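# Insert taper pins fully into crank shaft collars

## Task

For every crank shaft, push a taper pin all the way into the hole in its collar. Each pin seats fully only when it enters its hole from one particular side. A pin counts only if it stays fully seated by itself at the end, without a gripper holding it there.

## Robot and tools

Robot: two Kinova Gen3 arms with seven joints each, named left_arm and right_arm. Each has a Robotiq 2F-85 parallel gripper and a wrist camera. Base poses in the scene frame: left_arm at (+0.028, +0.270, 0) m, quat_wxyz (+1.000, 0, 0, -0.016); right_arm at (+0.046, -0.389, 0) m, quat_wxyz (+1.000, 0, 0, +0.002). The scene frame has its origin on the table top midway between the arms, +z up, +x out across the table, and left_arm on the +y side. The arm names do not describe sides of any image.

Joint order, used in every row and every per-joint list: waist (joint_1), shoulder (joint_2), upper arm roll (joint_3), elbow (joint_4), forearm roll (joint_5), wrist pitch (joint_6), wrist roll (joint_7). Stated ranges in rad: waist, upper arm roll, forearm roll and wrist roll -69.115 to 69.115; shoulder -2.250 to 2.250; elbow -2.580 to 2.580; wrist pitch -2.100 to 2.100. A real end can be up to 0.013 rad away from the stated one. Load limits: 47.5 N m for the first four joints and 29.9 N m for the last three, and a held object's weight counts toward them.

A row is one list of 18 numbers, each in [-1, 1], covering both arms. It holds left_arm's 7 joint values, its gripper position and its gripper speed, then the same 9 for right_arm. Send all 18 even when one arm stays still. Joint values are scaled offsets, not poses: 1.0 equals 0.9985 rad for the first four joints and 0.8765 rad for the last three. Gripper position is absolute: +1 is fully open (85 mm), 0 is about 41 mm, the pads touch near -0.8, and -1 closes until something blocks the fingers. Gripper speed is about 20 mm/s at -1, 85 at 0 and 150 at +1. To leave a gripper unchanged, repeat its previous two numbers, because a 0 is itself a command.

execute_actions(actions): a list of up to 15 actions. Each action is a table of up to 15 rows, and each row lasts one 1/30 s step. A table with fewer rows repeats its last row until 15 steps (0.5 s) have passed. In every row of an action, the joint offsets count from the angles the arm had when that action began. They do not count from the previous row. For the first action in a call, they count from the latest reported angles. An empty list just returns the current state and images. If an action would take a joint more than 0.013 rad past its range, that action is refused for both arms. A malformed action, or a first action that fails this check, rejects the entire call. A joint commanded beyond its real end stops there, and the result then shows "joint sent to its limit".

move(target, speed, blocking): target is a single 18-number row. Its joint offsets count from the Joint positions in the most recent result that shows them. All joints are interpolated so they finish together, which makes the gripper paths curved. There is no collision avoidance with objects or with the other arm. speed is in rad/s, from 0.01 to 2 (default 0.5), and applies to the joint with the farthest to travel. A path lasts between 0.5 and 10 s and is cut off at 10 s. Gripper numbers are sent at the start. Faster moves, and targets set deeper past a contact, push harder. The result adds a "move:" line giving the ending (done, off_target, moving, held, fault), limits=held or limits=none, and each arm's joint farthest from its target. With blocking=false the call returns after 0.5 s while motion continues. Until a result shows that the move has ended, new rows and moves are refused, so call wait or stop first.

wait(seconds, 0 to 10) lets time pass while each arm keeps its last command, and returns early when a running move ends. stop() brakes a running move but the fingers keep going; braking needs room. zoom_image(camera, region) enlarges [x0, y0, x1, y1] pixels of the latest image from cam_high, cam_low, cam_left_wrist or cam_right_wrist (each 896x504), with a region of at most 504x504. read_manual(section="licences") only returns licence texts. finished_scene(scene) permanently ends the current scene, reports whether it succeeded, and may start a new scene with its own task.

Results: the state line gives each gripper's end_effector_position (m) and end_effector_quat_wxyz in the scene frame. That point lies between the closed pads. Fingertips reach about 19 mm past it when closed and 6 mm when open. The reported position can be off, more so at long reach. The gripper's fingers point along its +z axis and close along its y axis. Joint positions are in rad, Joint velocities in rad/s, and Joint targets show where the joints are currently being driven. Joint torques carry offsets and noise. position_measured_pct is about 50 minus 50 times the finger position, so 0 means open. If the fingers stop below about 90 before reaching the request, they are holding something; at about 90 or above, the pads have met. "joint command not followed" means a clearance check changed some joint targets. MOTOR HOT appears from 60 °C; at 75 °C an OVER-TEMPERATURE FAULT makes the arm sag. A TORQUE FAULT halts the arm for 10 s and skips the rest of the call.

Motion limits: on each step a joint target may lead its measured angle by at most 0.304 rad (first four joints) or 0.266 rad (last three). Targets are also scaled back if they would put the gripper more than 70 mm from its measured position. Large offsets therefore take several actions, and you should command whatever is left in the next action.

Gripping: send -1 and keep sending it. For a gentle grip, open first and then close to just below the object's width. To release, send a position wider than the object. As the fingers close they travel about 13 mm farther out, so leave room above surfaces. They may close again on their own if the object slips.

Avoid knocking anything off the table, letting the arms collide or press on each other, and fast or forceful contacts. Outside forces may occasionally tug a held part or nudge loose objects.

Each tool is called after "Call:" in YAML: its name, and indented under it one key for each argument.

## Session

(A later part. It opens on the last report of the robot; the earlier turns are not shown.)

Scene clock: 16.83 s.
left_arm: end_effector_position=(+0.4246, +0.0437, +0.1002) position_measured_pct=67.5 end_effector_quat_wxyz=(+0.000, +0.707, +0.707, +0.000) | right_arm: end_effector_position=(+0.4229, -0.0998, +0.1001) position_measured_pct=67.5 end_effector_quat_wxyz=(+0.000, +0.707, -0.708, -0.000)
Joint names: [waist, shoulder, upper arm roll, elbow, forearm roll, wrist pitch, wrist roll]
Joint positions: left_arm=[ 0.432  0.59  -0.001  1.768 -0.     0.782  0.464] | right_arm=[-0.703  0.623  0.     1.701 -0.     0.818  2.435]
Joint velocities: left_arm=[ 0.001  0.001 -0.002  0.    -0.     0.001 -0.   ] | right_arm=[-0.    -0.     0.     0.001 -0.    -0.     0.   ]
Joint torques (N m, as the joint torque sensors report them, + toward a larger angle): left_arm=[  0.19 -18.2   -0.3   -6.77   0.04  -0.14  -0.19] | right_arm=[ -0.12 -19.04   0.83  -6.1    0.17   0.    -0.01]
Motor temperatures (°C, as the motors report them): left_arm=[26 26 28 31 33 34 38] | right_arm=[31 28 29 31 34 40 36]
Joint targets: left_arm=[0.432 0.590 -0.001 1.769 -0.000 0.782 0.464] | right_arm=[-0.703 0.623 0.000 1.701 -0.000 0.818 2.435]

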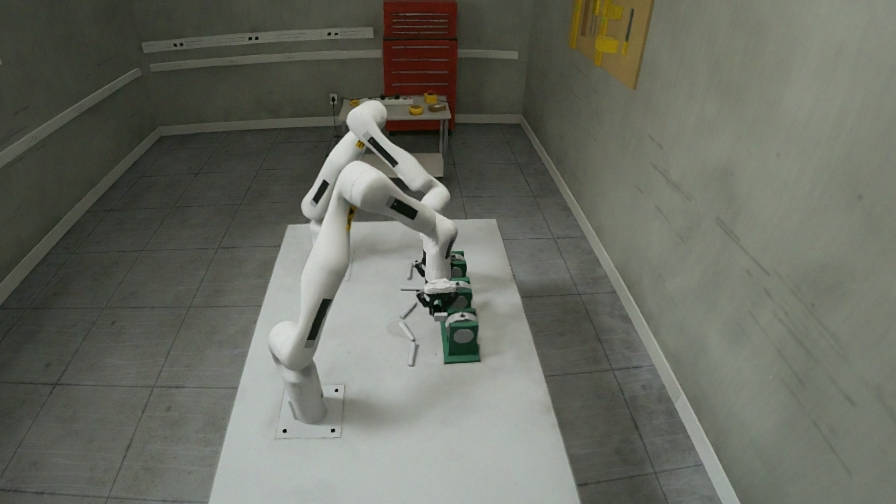

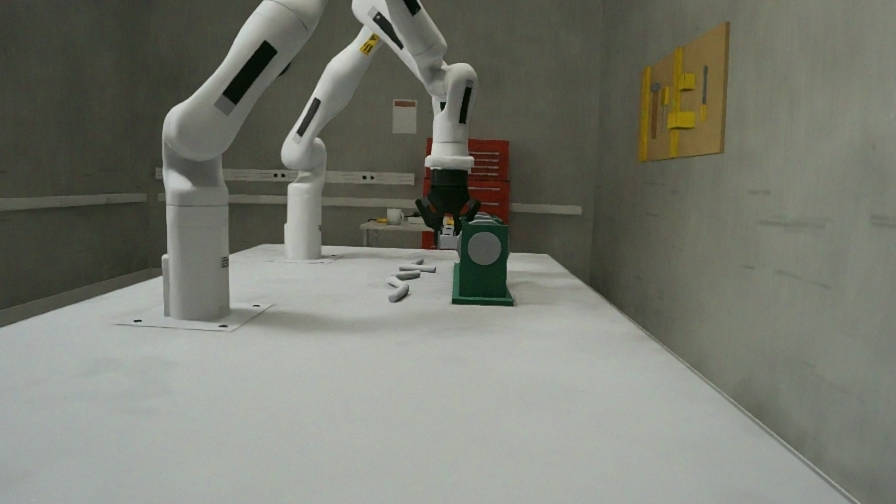

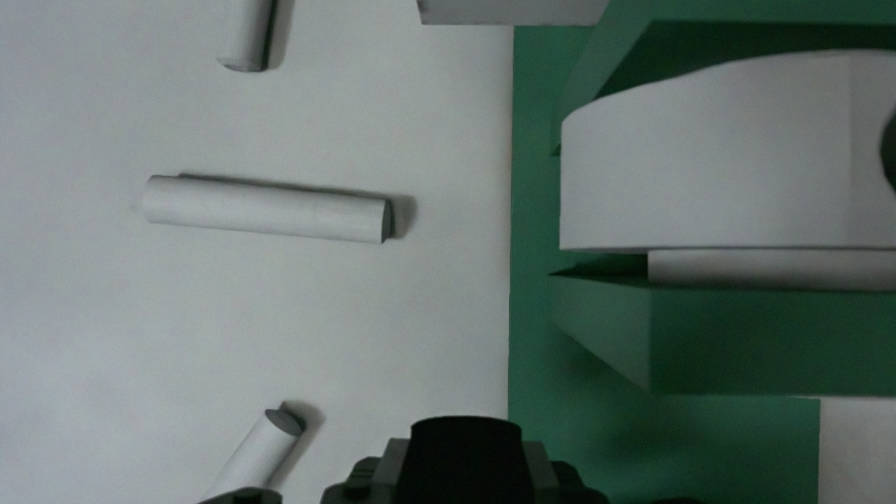

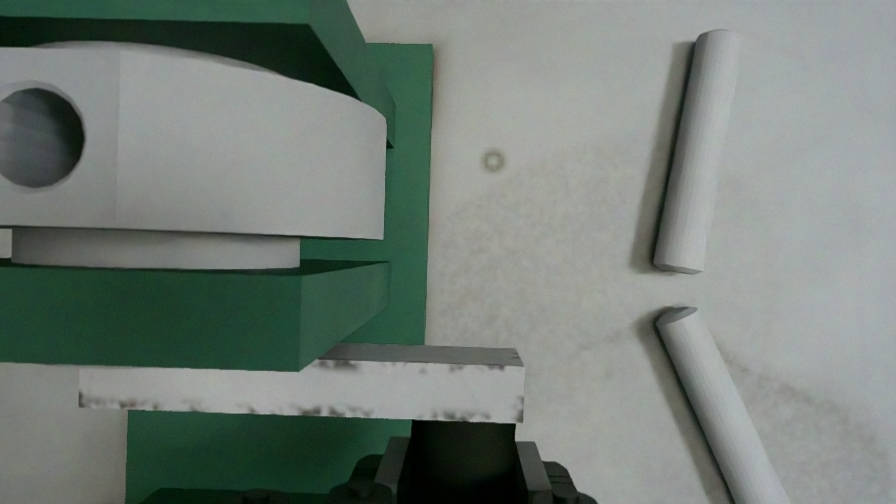

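Call:
move:
  target: [-0.0091,-0.0418,0,-0.067,0,0.1247,-0.0104,-0.38,0,0.0126,-0.04,0,-0.0659,0,0.1204,0.0144,-0.38,0]
  speed: 0.15

Scene clock: 19.47 s.
left_arm: end_effector_position=(+0.4339, +0.0437, +0.1337) position_measured_pct=67.5 end_effector_quat_wxyz=(-0.000, +0.707, +0.707, +0.000) | right_arm: end_effector_position=(+0.4314, -0.0997, +0.1333) position_measured_pct=67.5 end_effector_quat_wxyz=(+0.002, +0.707, -0.707, -0.001)
Joint names: [waist, shoulder, upper arm roll, elbow, forearm roll, wrist pitch, wrist roll]
Joint positions: left_arm=[ 0.423  0.552 -0.001  1.701 -0.     0.889  0.455] | right_arm=[-0.691  0.586 -0.     1.636 -0.001  0.923  2.447]
Joint velocities: left_arm=[-0.    -0.    -0.     0.     0.    -0.001 -0.   ] | right_arm=[ 0.001 -0.001 -0.001 -0.001 -0.     0.001  0.   ]
Joint torques (N m, as the joint torque sensors report them, + toward a larger angle): left_arm=[  0.02 -20.78   0.01  -6.85  -0.04   0.76  -0.08] | right_arm=[ -0.26 -21.07   1.24  -7.85   0.3    0.34  -0.28]
Motor temperatures (°C, as the motors report them): left_arm=[26 26 28 31 33 34 38] | right_arm=[31 28 29 31 34 40 36]
Joint targets: left_arm=[0.423 0.549 -0.001 1.702 -0.000 0.891 0.455] | right_arm=[-0.690 0.583 0.000 1.635 -0.000 0.923 2.447]
move: done; limits=none; left_arm: farthest joint: the shoulder, 0.003 radians from its target (0.042 radians at the start); right_arm: farthest joint: the shoulder, 0.003 radians from its target (0.040 radians at the start)

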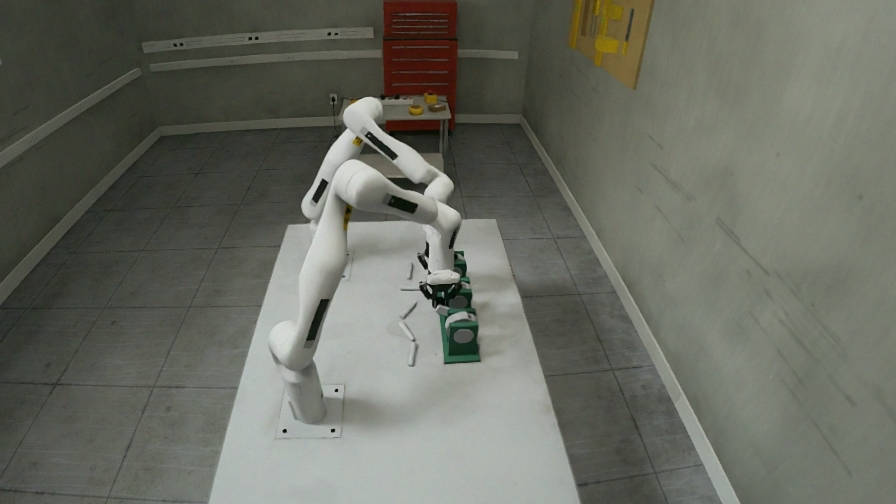

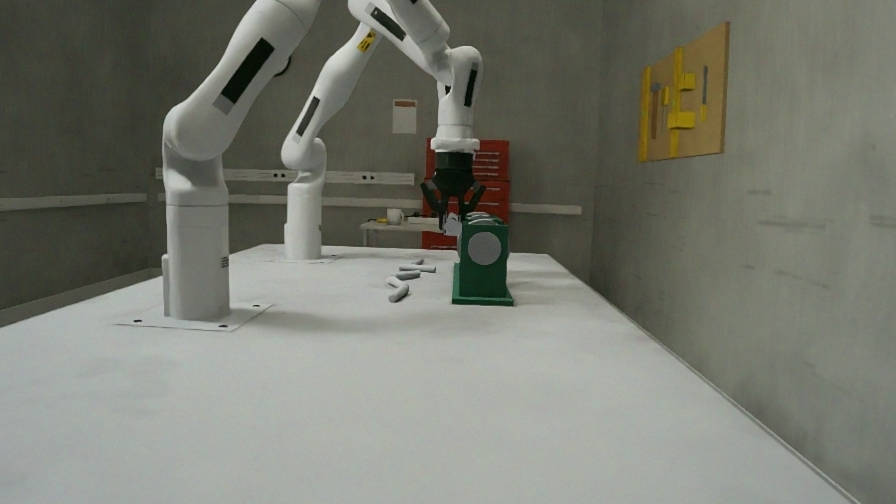

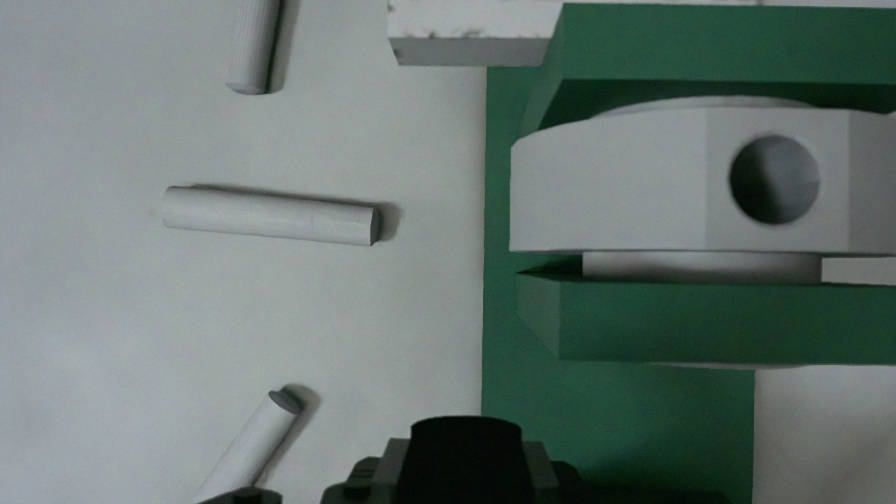

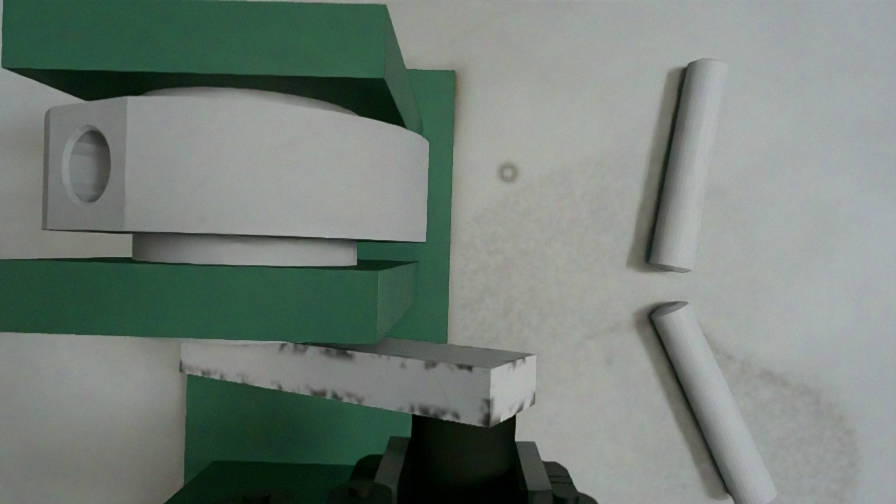

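Call:
move:
  target: [-0.0228,0.0043,0,-0.1147,0,0.1253,-0.026,-0.38,0,0.0331,0.004,0,-0.112,0,0.1192,0.0373,-0.38,0]
  speed: 0.2

Call:
move:
  target: [-0.0283,0.0529,0,-0.1346,0,0.0909,-0.0323,-0.38,0,0.0404,0.05,0,-0.1302,0,0.0892,0.0461,-0.38,0]
  speed: 0.2

Call:
move:
  target: [-0.025,0.0785,0,-0.1183,0,0.0431,-0.0285,-0.38,0,0.0362,0.0753,0,-0.1143,0,0.0422,0.0413,-0.38,0]
  speed: 0.2

Scene clock: 21.23 s.
left_arm: end_effector_position=(+0.4581, +0.0437, +0.1586) position_measured_pct=67.5 end_effector_quat_wxyz=(-0.002, +0.707, +0.707, -0.001) | right_arm: end_effector_position=(+0.4558, -0.0996, +0.1593) position_measured_pct=67.5 end_effector_quat_wxyz=(+0.003, +0.707, -0.707, -0.001)
Joint names: [waist, shoulder, upper arm roll, elbow, forearm roll, wrist pitch, wrist roll]
Joint positions: left_arm=[ 0.401  0.56  -0.     1.588  0.     0.998  0.432] | right_arm=[-0.658  0.591 -0.001  1.527 -0.002  1.029  2.48 ]
Joint velocities: left_arm=[-0.001  0.     0.001 -0.002  0.    -0.     0.   ] | right_arm=[ 0.001  0.001 -0.002  0.    -0.001 -0.001 -0.   ]
Joint torques (N m, as the joint torque sensors report them, + toward a larger angle): left_arm=[ -0.68 -22.19  -0.06  -8.94  -0.08   0.26  -0.18] | right_arm=[  0.93 -20.76   0.37  -8.6    0.46  -0.78   0.04]
Motor temperatures (°C, as the motors report them): left_arm=[26 26 28 31 33 34 38] | right_arm=[31 28 29 31 34 40 36]
Joint targets: left_arm=[0.400 0.556 -0.001 1.587 -0.000 0.999 0.432] | right_arm=[-0.658 0.590 -0.000 1.525 -0.001 1.027 2.480]
move: done; limits=none; left_arm: farthest joint: the shoulder, 0.003 radians from its target (0.005 radians at the start); right_arm: farthest joint: the elbow, 0.002 radians from its target (0.112 radians at the start)

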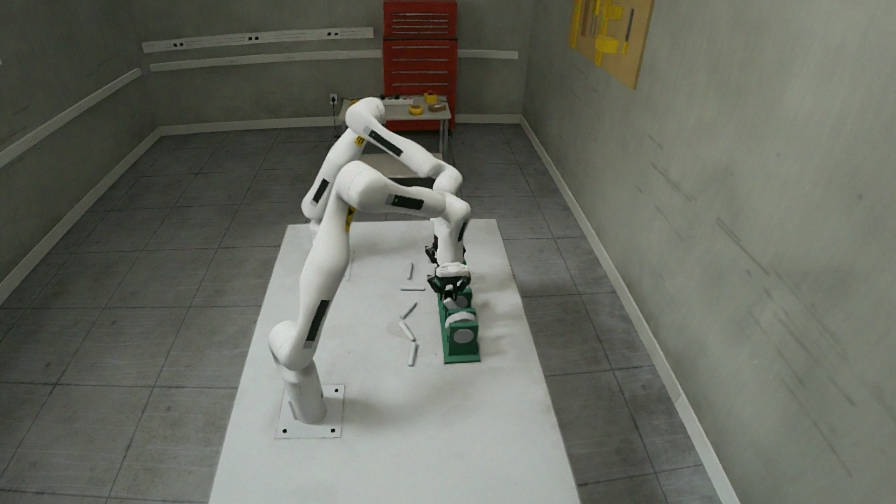

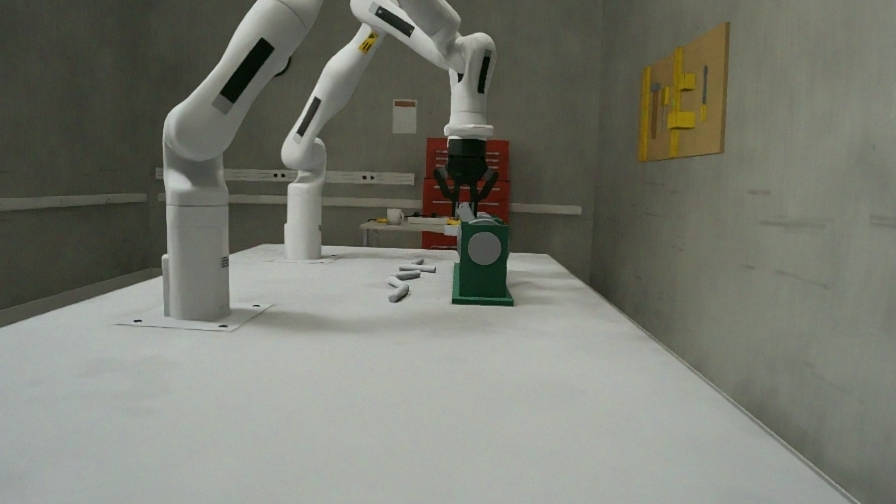

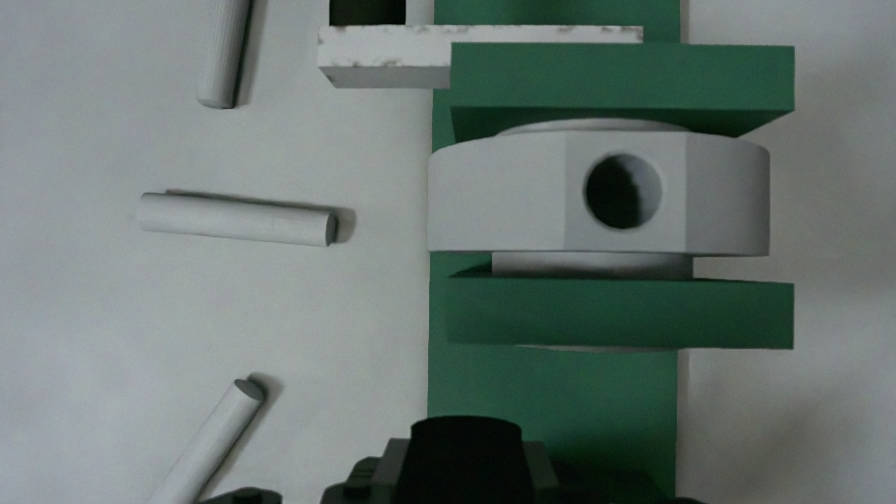

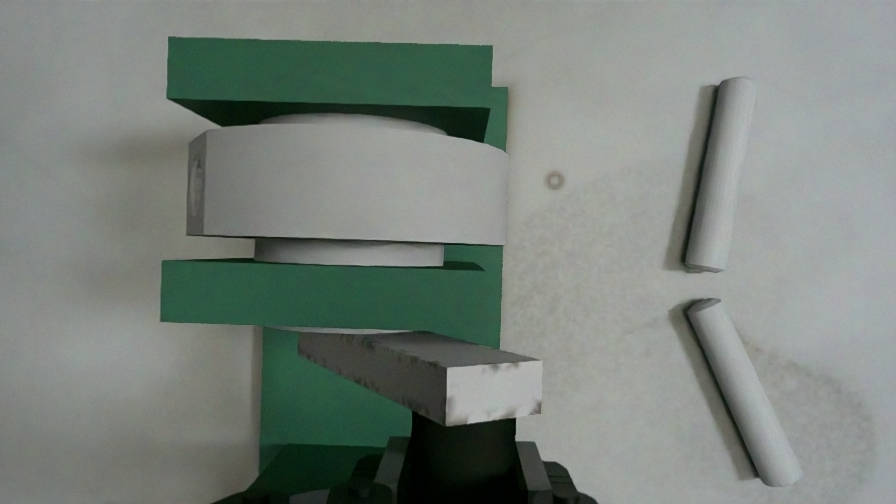

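Scene clock: 22.23 s.
left_arm: end_effector_position=(+0.4930, +0.0436, +0.1687) position_measured_pct=67.5 end_effector_quat_wxyz=(-0.002, +0.707, +0.707, -0.001) | right_arm: end_effector_position=(+0.4907, -0.0994, +0.1699) position_measured_pct=67.5 end_effector_quat_wxyz=(+0.002, +0.707, -0.707, -0.001)
Joint names: [waist, shoulder, upper arm roll, elbow, forearm roll, wrist pitch, wrist roll]
Joint positions: left_arm=[ 0.373  0.611 -0.     1.455  0.     1.079  0.404] | right_arm=[-0.618  0.639 -0.001  1.398 -0.002  1.11   2.52 ]
Joint velocities: left_arm=[-0.001  0.001  0.003 -0.002  0.    -0.001 -0.   ] | right_arm=[ 0.001  0.001 -0.001 -0.001  0.     0.     0.   ]
Joint torques (N m, as the joint torque sensors report them, + toward a larger angle): left_arm=[  0.36 -19.14  -0.11  -8.94   0.06  -1.01   0.06] | right_arm=[ -0.74 -19.59   0.3   -8.02   0.23  -0.89   0.1 ]
Motor temperatures (°C, as the motors report them): left_arm=[26 26 28 31 33 34 38] | right_arm=[31 28 29 31 34 40 36]
Joint targets: left_arm=[0.373 0.613 -0.000 1.454 0.000 1.077 0.404] | right_arm=[-0.618 0.641 -0.001 1.397 -0.002 1.107 2.520]
move: done; limits=none; left_arm: farthest joint: the shoulder, 0.002 radians from its target (0.053 radians at the start); right_arm: farthest joint: the shoulder, 0.002 radians from its target (0.050 radians at the start)

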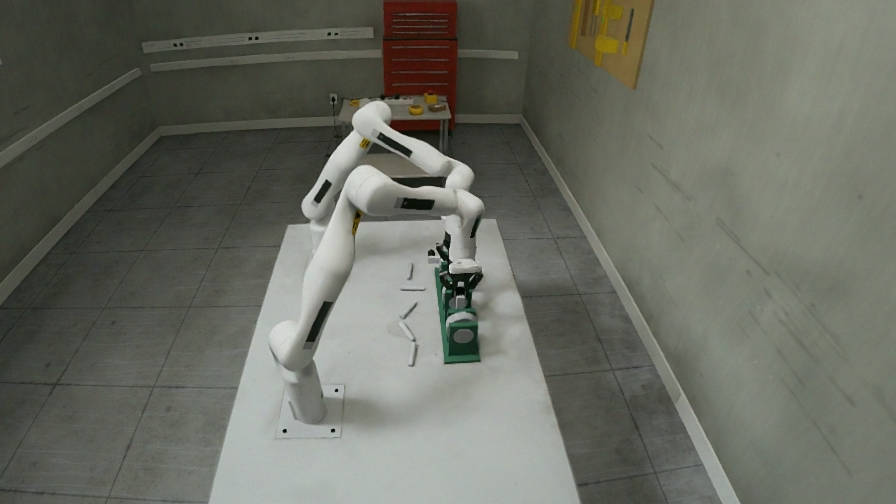

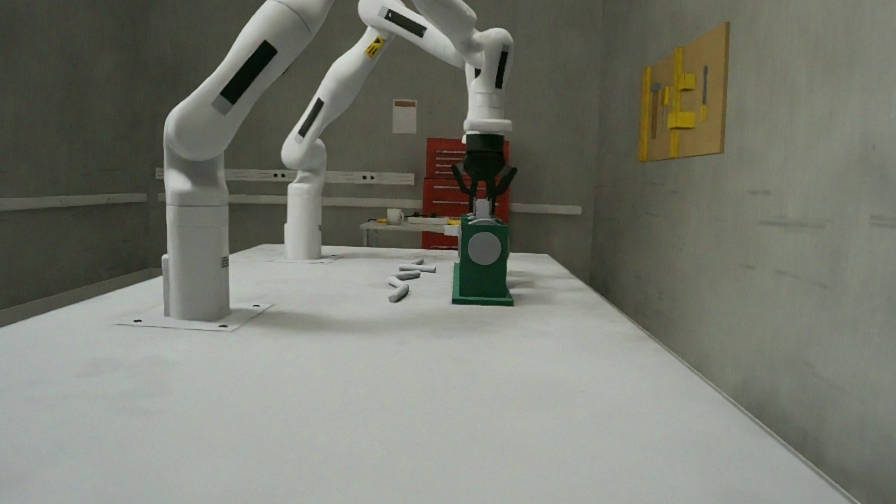

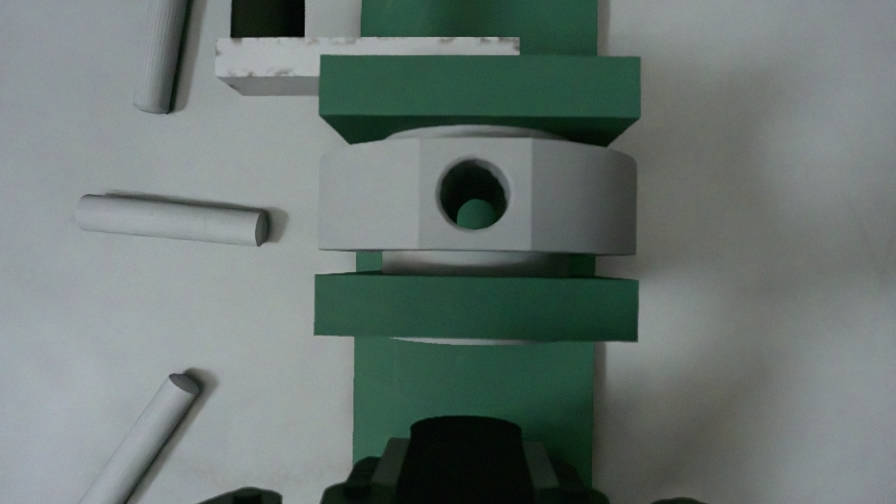

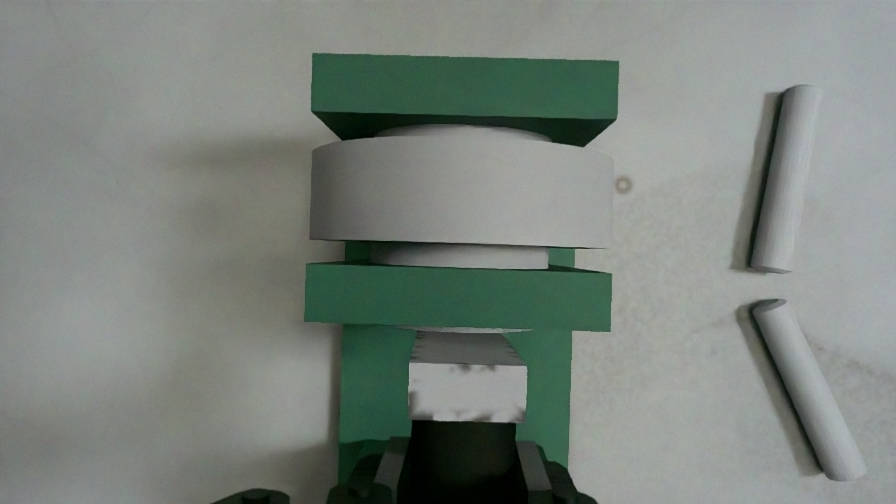

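Scene clock: 23.13 s.
left_arm: end_effector_position=(+0.5284, +0.0436, +0.1602) position_measured_pct=67.5 end_effector_quat_wxyz=(-0.001, +0.707, +0.707, -0.000) | right_arm: end_effector_position=(+0.5261, -0.0994, +0.1617) position_measured_pct=67.5 end_effector_quat_wxyz=(+0.002, +0.707, -0.707, -0.001)
Joint names: [waist, shoulder, upper arm roll, elbow, forearm roll, wrist pitch, wrist roll]
Joint positions: left_arm=[ 0.348  0.689 -0.001  1.337  0.     1.118  0.379] | right_arm=[-0.582  0.713 -0.001  1.284 -0.001  1.148  2.557]
Joint velocities: left_arm=[-0.001  0.003  0.    -0.003 -0.    -0.002 -0.   ] | right_arm=[ 0.001  0.    -0.001 -0.001 -0.    -0.     0.   ]
Joint torques (N m, as the joint torque sensors report them, + toward a larger angle): left_arm=[  0.03 -21.44   0.39  -8.8   -0.03  -0.65  -0.04] | right_arm=[ -0.1  -21.22   0.34  -8.7    0.08  -0.37  -0.12]
Motor temperatures (°C, as the motors report them): left_arm=[26 26 28 31 33 34 38] | right_arm=[31 28 29 31 34 40 36]
Joint targets: left_arm=[0.348 0.690 -0.000 1.337 0.000 1.117 0.379] | right_arm=[-0.582 0.715 -0.001 1.283 -0.002 1.147 2.557]
move: done; limits=none; left_arm: farthest joint: the shoulder, 0.001 radians from its target (0.078 radians at the start); right_arm: farthest joint: the shoulder, 0.001 radians from its target (0.075 radians at the start)

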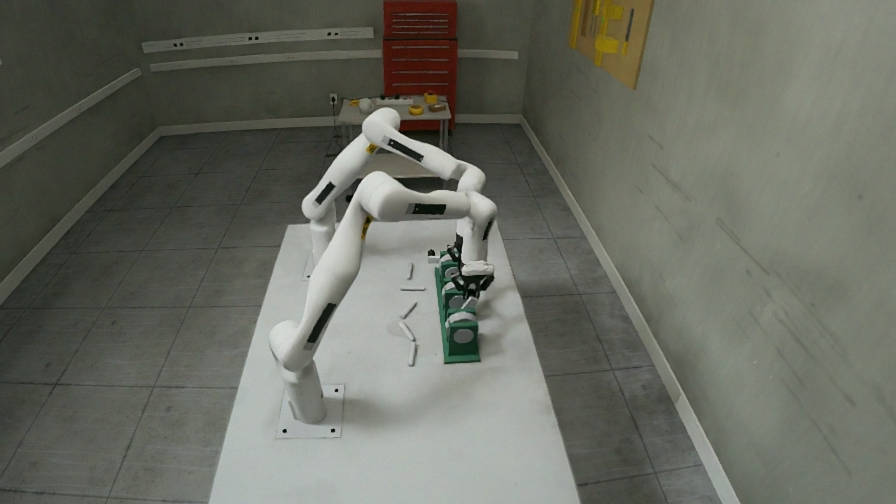

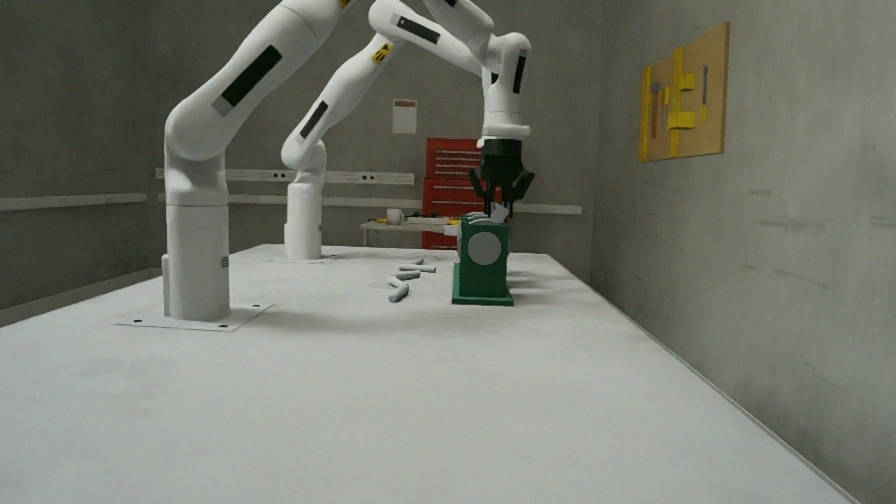

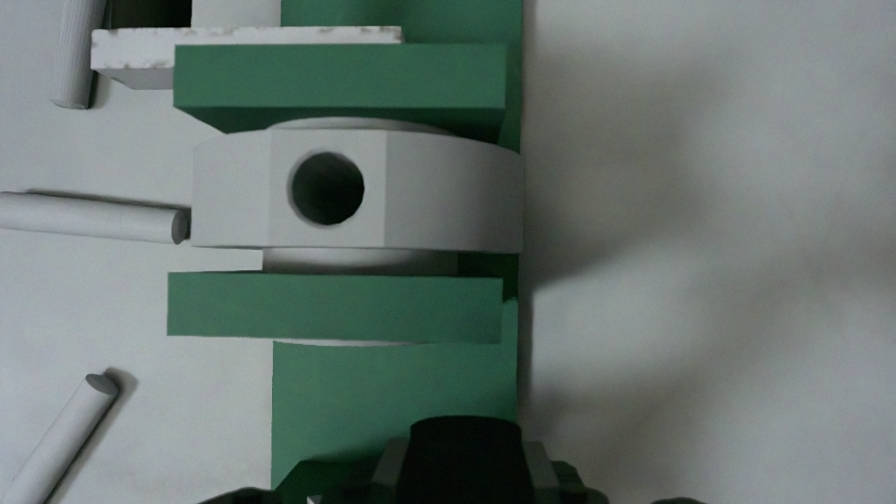

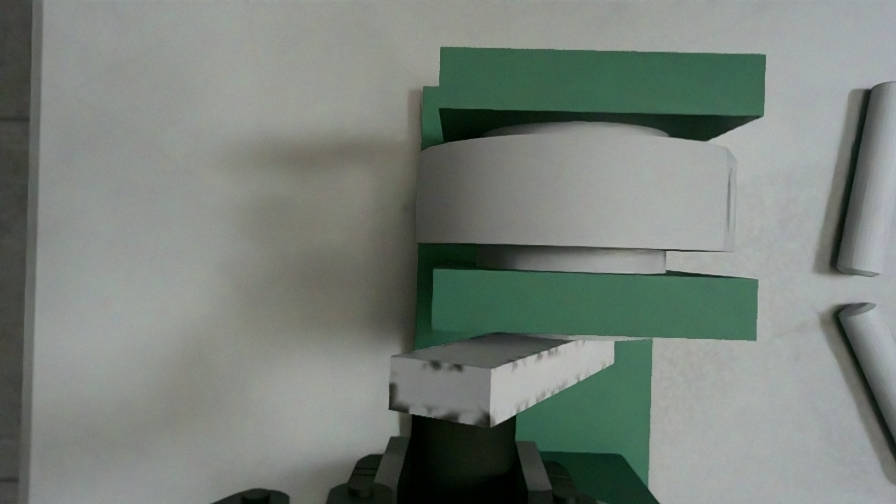

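Call:
move:
  target: [-0.0177,0.0786,0,-0.0676,0,-0.0133,-0.019,-0.38,0,0.025,0.0797,0,-0.0662,0,-0.012,0.027,-0.38,0]
  speed: 0.15

Call:
move:
  target: [-0.0057,0.0603,0,0.0004,0,-0.0692,-0.0065,-0.38,0,0.0085,0.0585,0,0.002,0,-0.069,0.0097,-0.38,0]
  speed: 0.12

Scene clock: 24.47 s.
left_arm: end_effector_position=(+0.5541, +0.0436, +0.1358) position_measured_pct=67.5 end_effector_quat_wxyz=(-0.000, +0.707, +0.707, -0.000) | right_arm: end_effector_position=(+0.5526, -0.0994, +0.1366) position_measured_pct=67.5 end_effector_quat_wxyz=(+0.001, +0.707, -0.708, -0.001)
Joint names: [waist, shoulder, upper arm roll, elbow, forearm roll, wrist pitch, wrist roll]
Joint positions: left_arm=[ 0.33   0.766 -0.     1.27   0.     1.107  0.362] | right_arm=[-0.557  0.791 -0.001  1.217 -0.001  1.137  2.58 ]
Joint velocities: left_arm=[-0.001  0.003  0.002 -0.002 -0.     0.001 -0.   ] | right_arm=[ 0.001  0.002  0.    -0.004 -0.    -0.     0.   ]
Joint torques (N m, as the joint torque sensors report them, + toward a larger angle): left_arm=[ -0.48 -22.44   0.    -7.94  -0.1   -0.31   0.05] | right_arm=[  0.04 -21.29   0.34  -6.58  -0.1    0.29  -0.32]
Motor temperatures (°C, as the motors report them): left_arm=[26 26 28 31 33 34 38] | right_arm=[31 28 29 31 34 40 36]
Joint targets: left_arm=[0.330 0.767 -0.001 1.270 0.000 1.106 0.362] | right_arm=[-0.557 0.793 -0.001 1.218 -0.001 1.137 2.580]
move: done; limits=none; left_arm: farthest joint: the shoulder, 0.002 radians from its target (0.079 radians at the start); right_arm: farthest joint: the shoulder, 0.002 radians from its target (0.079 radians at the start)

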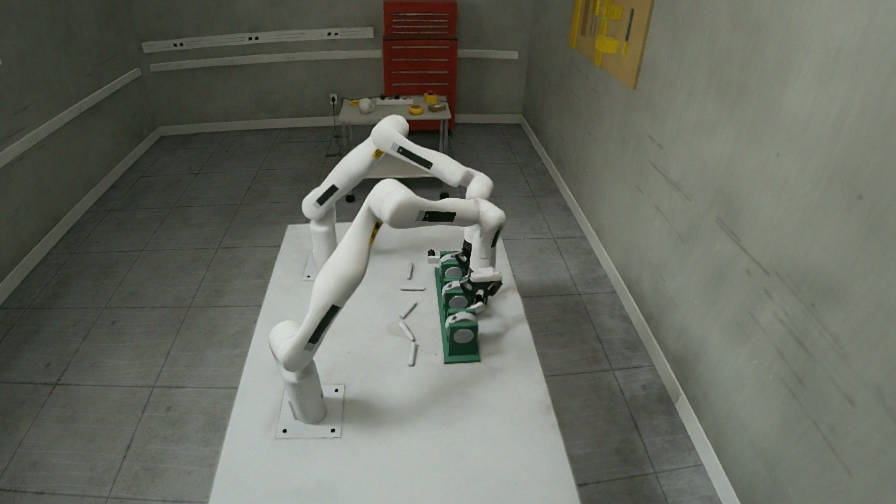

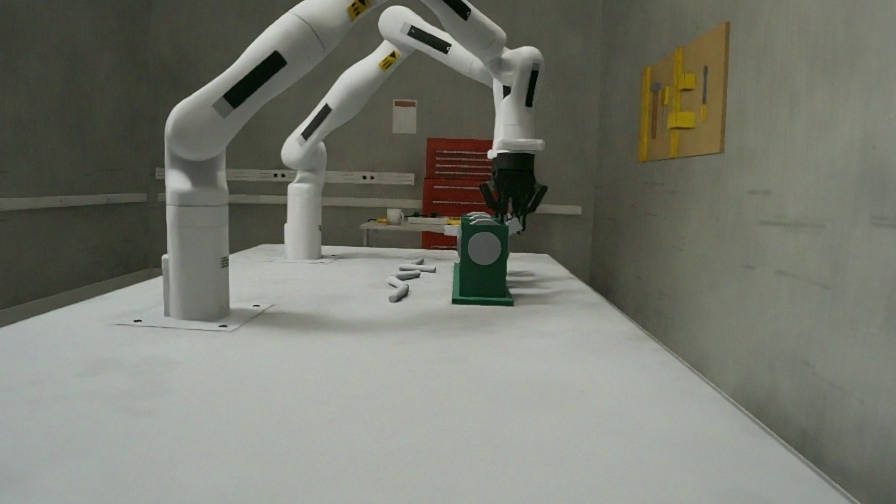

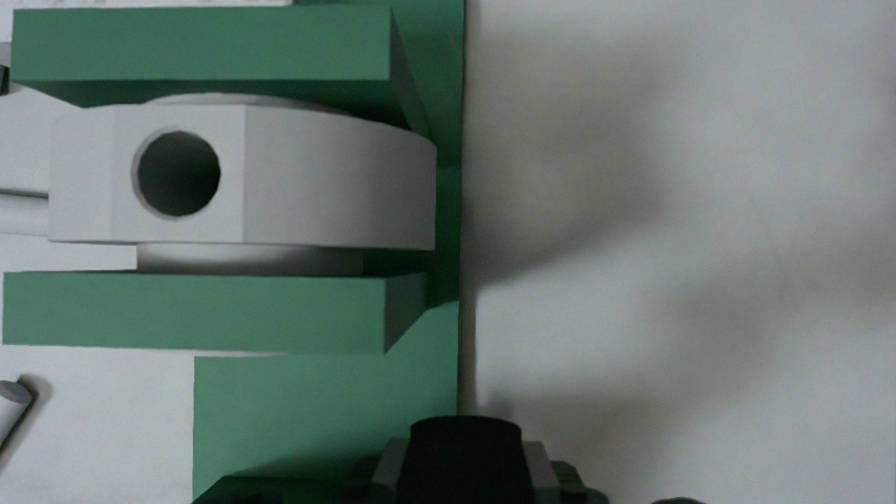

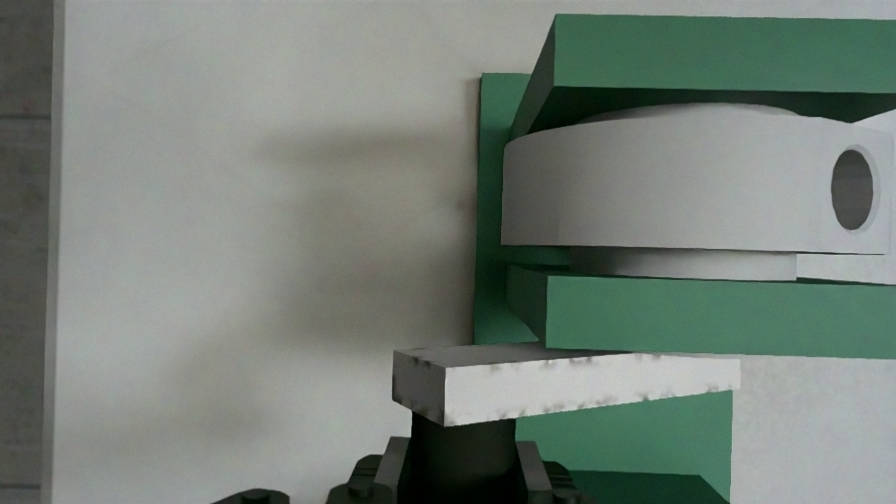

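Scene clock: 25.27 s.
left_arm: end_effector_position=(+0.5646, +0.0435, +0.1021) position_measured_pct=67.5 end_effector_quat_wxyz=(+0.001, +0.707, +0.707, +0.001) | right_arm: end_effector_position=(+0.5629, -0.0994, +0.1027) position_measured_pct=67.5 end_effector_quat_wxyz=(-0.000, +0.706, -0.708, -0.000)
Joint names: [waist, shoulder, upper arm roll, elbow, forearm roll, wrist pitch, wrist roll]
Joint positions: left_arm=[ 0.324  0.825 -0.     1.269  0.     1.045  0.357] | right_arm=[-0.548  0.848 -0.     1.218 -0.001  1.076  2.589]
Joint velocities: left_arm=[ 0.     0.002 -0.    -0.001  0.    -0.    -0.   ] | right_arm=[ 0.     0.002  0.001  0.002 -0.    -0.     0.   ]
Joint torques (N m, as the joint torque sensors report them, + toward a larger angle): left_arm=[ -0.05 -22.66  -0.09  -6.68   0.2    0.28  -0.07] | right_arm=[ -0.24 -23.38   0.63  -7.05  -0.03   0.2   -0.01]
Motor temperatures (°C, as the motors report them): left_arm=[26 26 28 31 33 34 38] | right_arm=[31 28 29 31 34 40 36]
Joint targets: left_arm=[0.325 0.826 -0.000 1.270 0.000 1.046 0.357] | right_arm=[-0.548 0.849 -0.001 1.219 -0.001 1.076 2.589]
move: done; limits=none; left_arm: farthest joint: the shoulder, 0.001 radians from its target (0.060 radians at the start); right_arm: farthest joint: the shoulder, 0.002 radians from its target (0.059 radians at the start)

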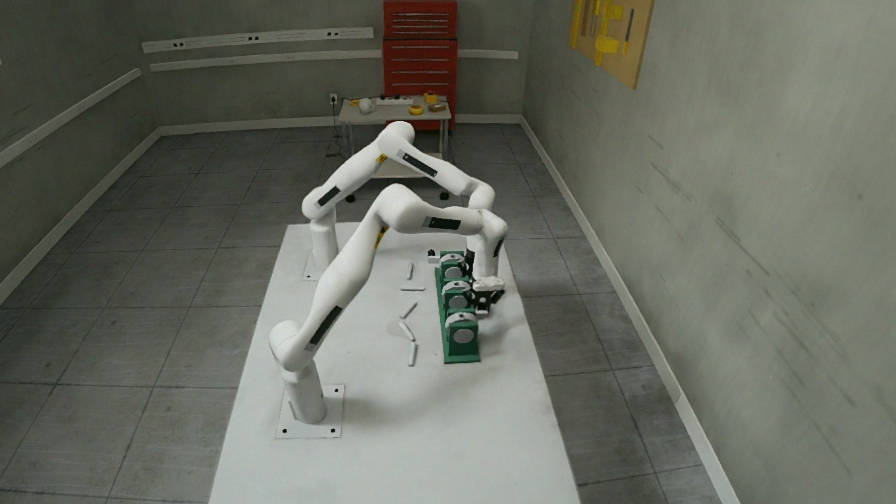

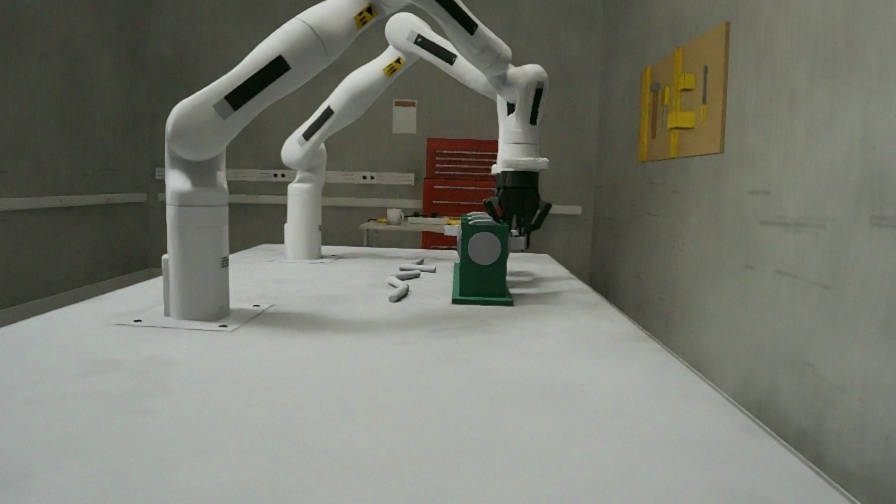

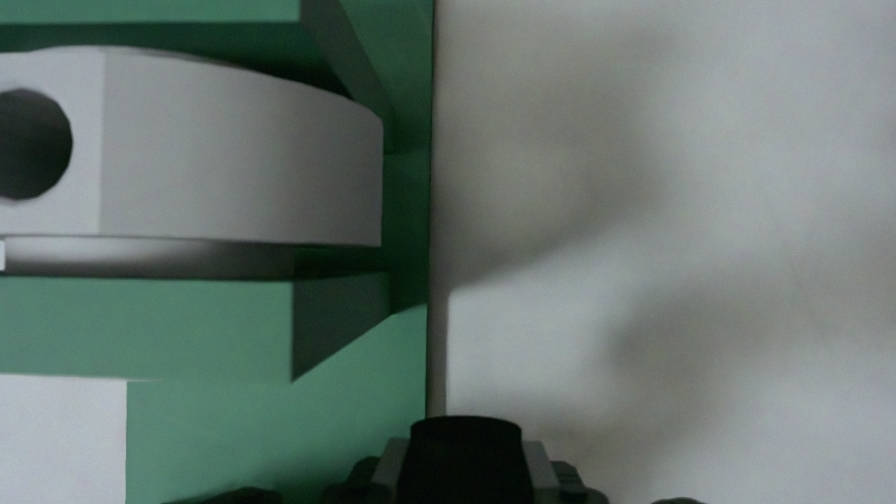

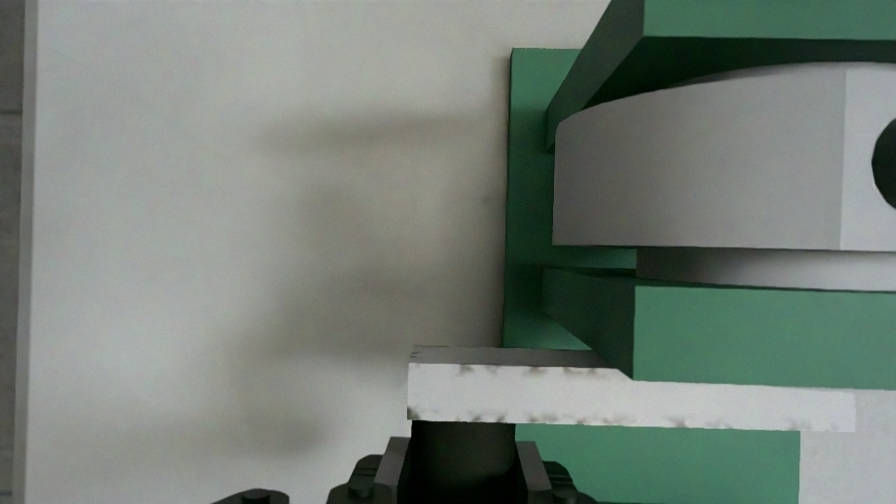

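Call:
execute_actions:
  actions:
    - [[0,0.0055,0,0,0,-0.005,0,-0.38,0,0,0.0065,0,0,0,-0.006,0,-0.38,0]]
    - [[0,0,0,0,0,0,0,-0.2,-0.5,0,0,0,0,0,0,0,-0.2,-0.5]]
    - [[0,0,0,0,0,0,0,-0.2,-0.5,0,0,0,0,0,0,0,-0.2,-0.5]]

Scene clock: 28.27 s.
left_arm: end_effector_position=(+0.5648, +0.0435, +0.0992) position_measured_pct=59.9 end_effector_quat_wxyz=(+0.001, +0.707, +0.707, +0.000) | right_arm: end_effector_position=(+0.5630, -0.0994, +0.0992) position_measured_pct=59.9 end_effector_quat_wxyz=(+0.001, +0.706, -0.708, -0.001)
Joint names: [waist, shoulder, upper arm roll, elbow, forearm roll, wrist pitch, wrist roll]
Joint positions: left_arm=[ 0.324  0.83  -0.     1.269  0.     1.041  0.357] | right_arm=[-0.548  0.853 -0.     1.218 -0.001  1.071  2.589]
Joint velocities: left_arm=[-0.001 -0.    -0.     0.001  0.    -0.001  0.   ] | right_arm=[-0.     0.    -0.001 -0.    -0.     0.001 -0.   ]
Joint torques (N m, as the joint torque sensors report them, + toward a larger angle): left_arm=[ -0.36 -23.67  -0.1   -8.06  -0.14   0.08  -0.06] | right_arm=[ -0.08 -23.84   0.69  -7.52   0.19   0.31  -0.38]
Motor temperatures (°C, as the motors report them): left_arm=[26 26 28 31 33 34 38] | right_arm=[31 28 29 31 34 40 36]
Joint targets: left_arm=[0.324 0.830 -0.000 1.269 0.000 1.041 0.357] | right_arm=[-0.548 0.853 -0.000 1.218 -0.001 1.071 2.589]

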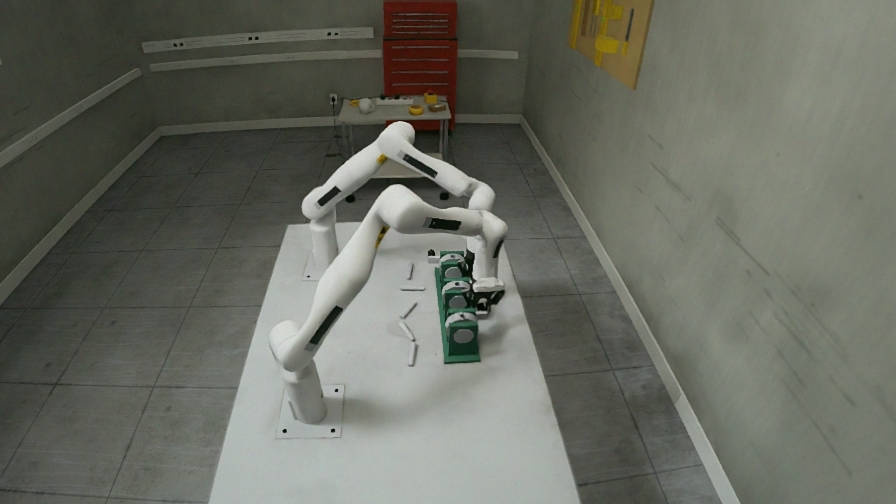

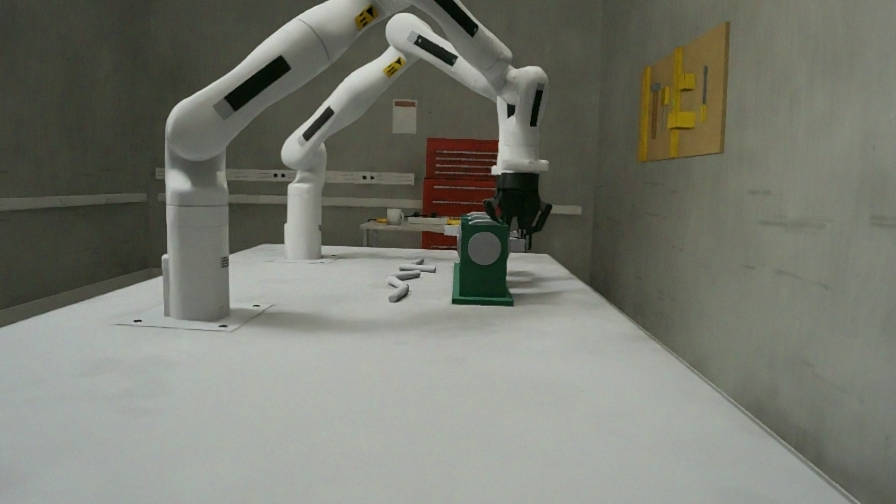

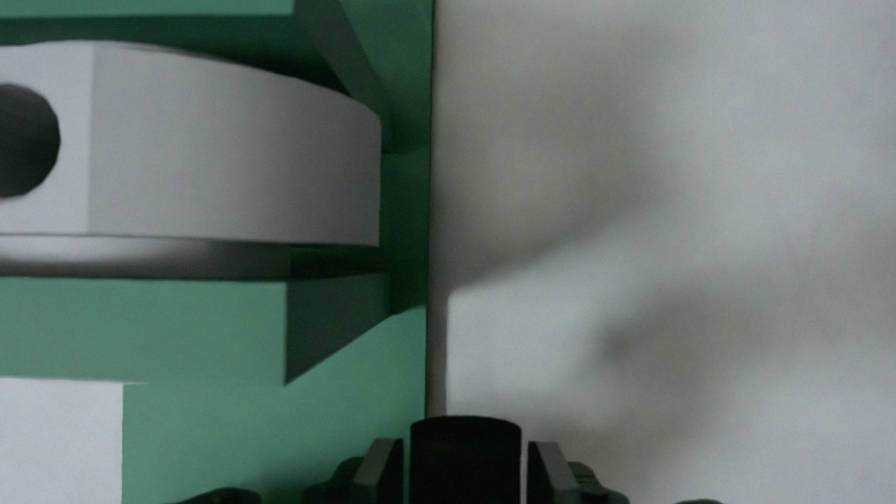

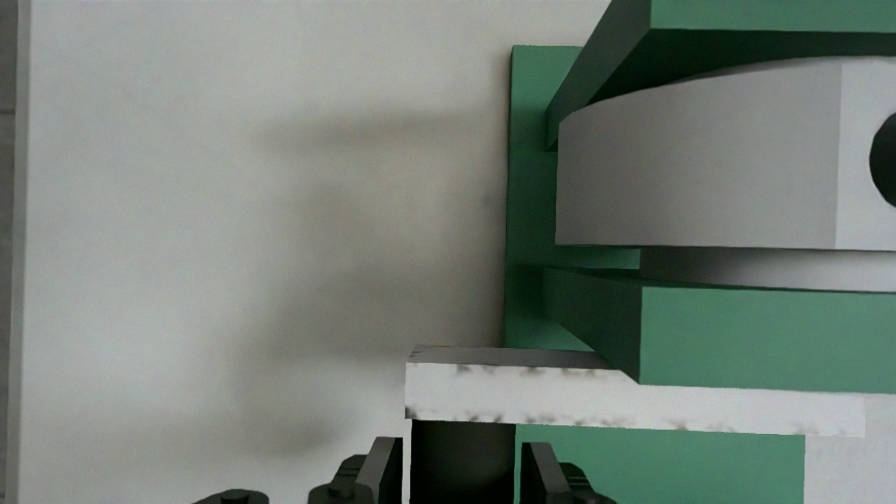

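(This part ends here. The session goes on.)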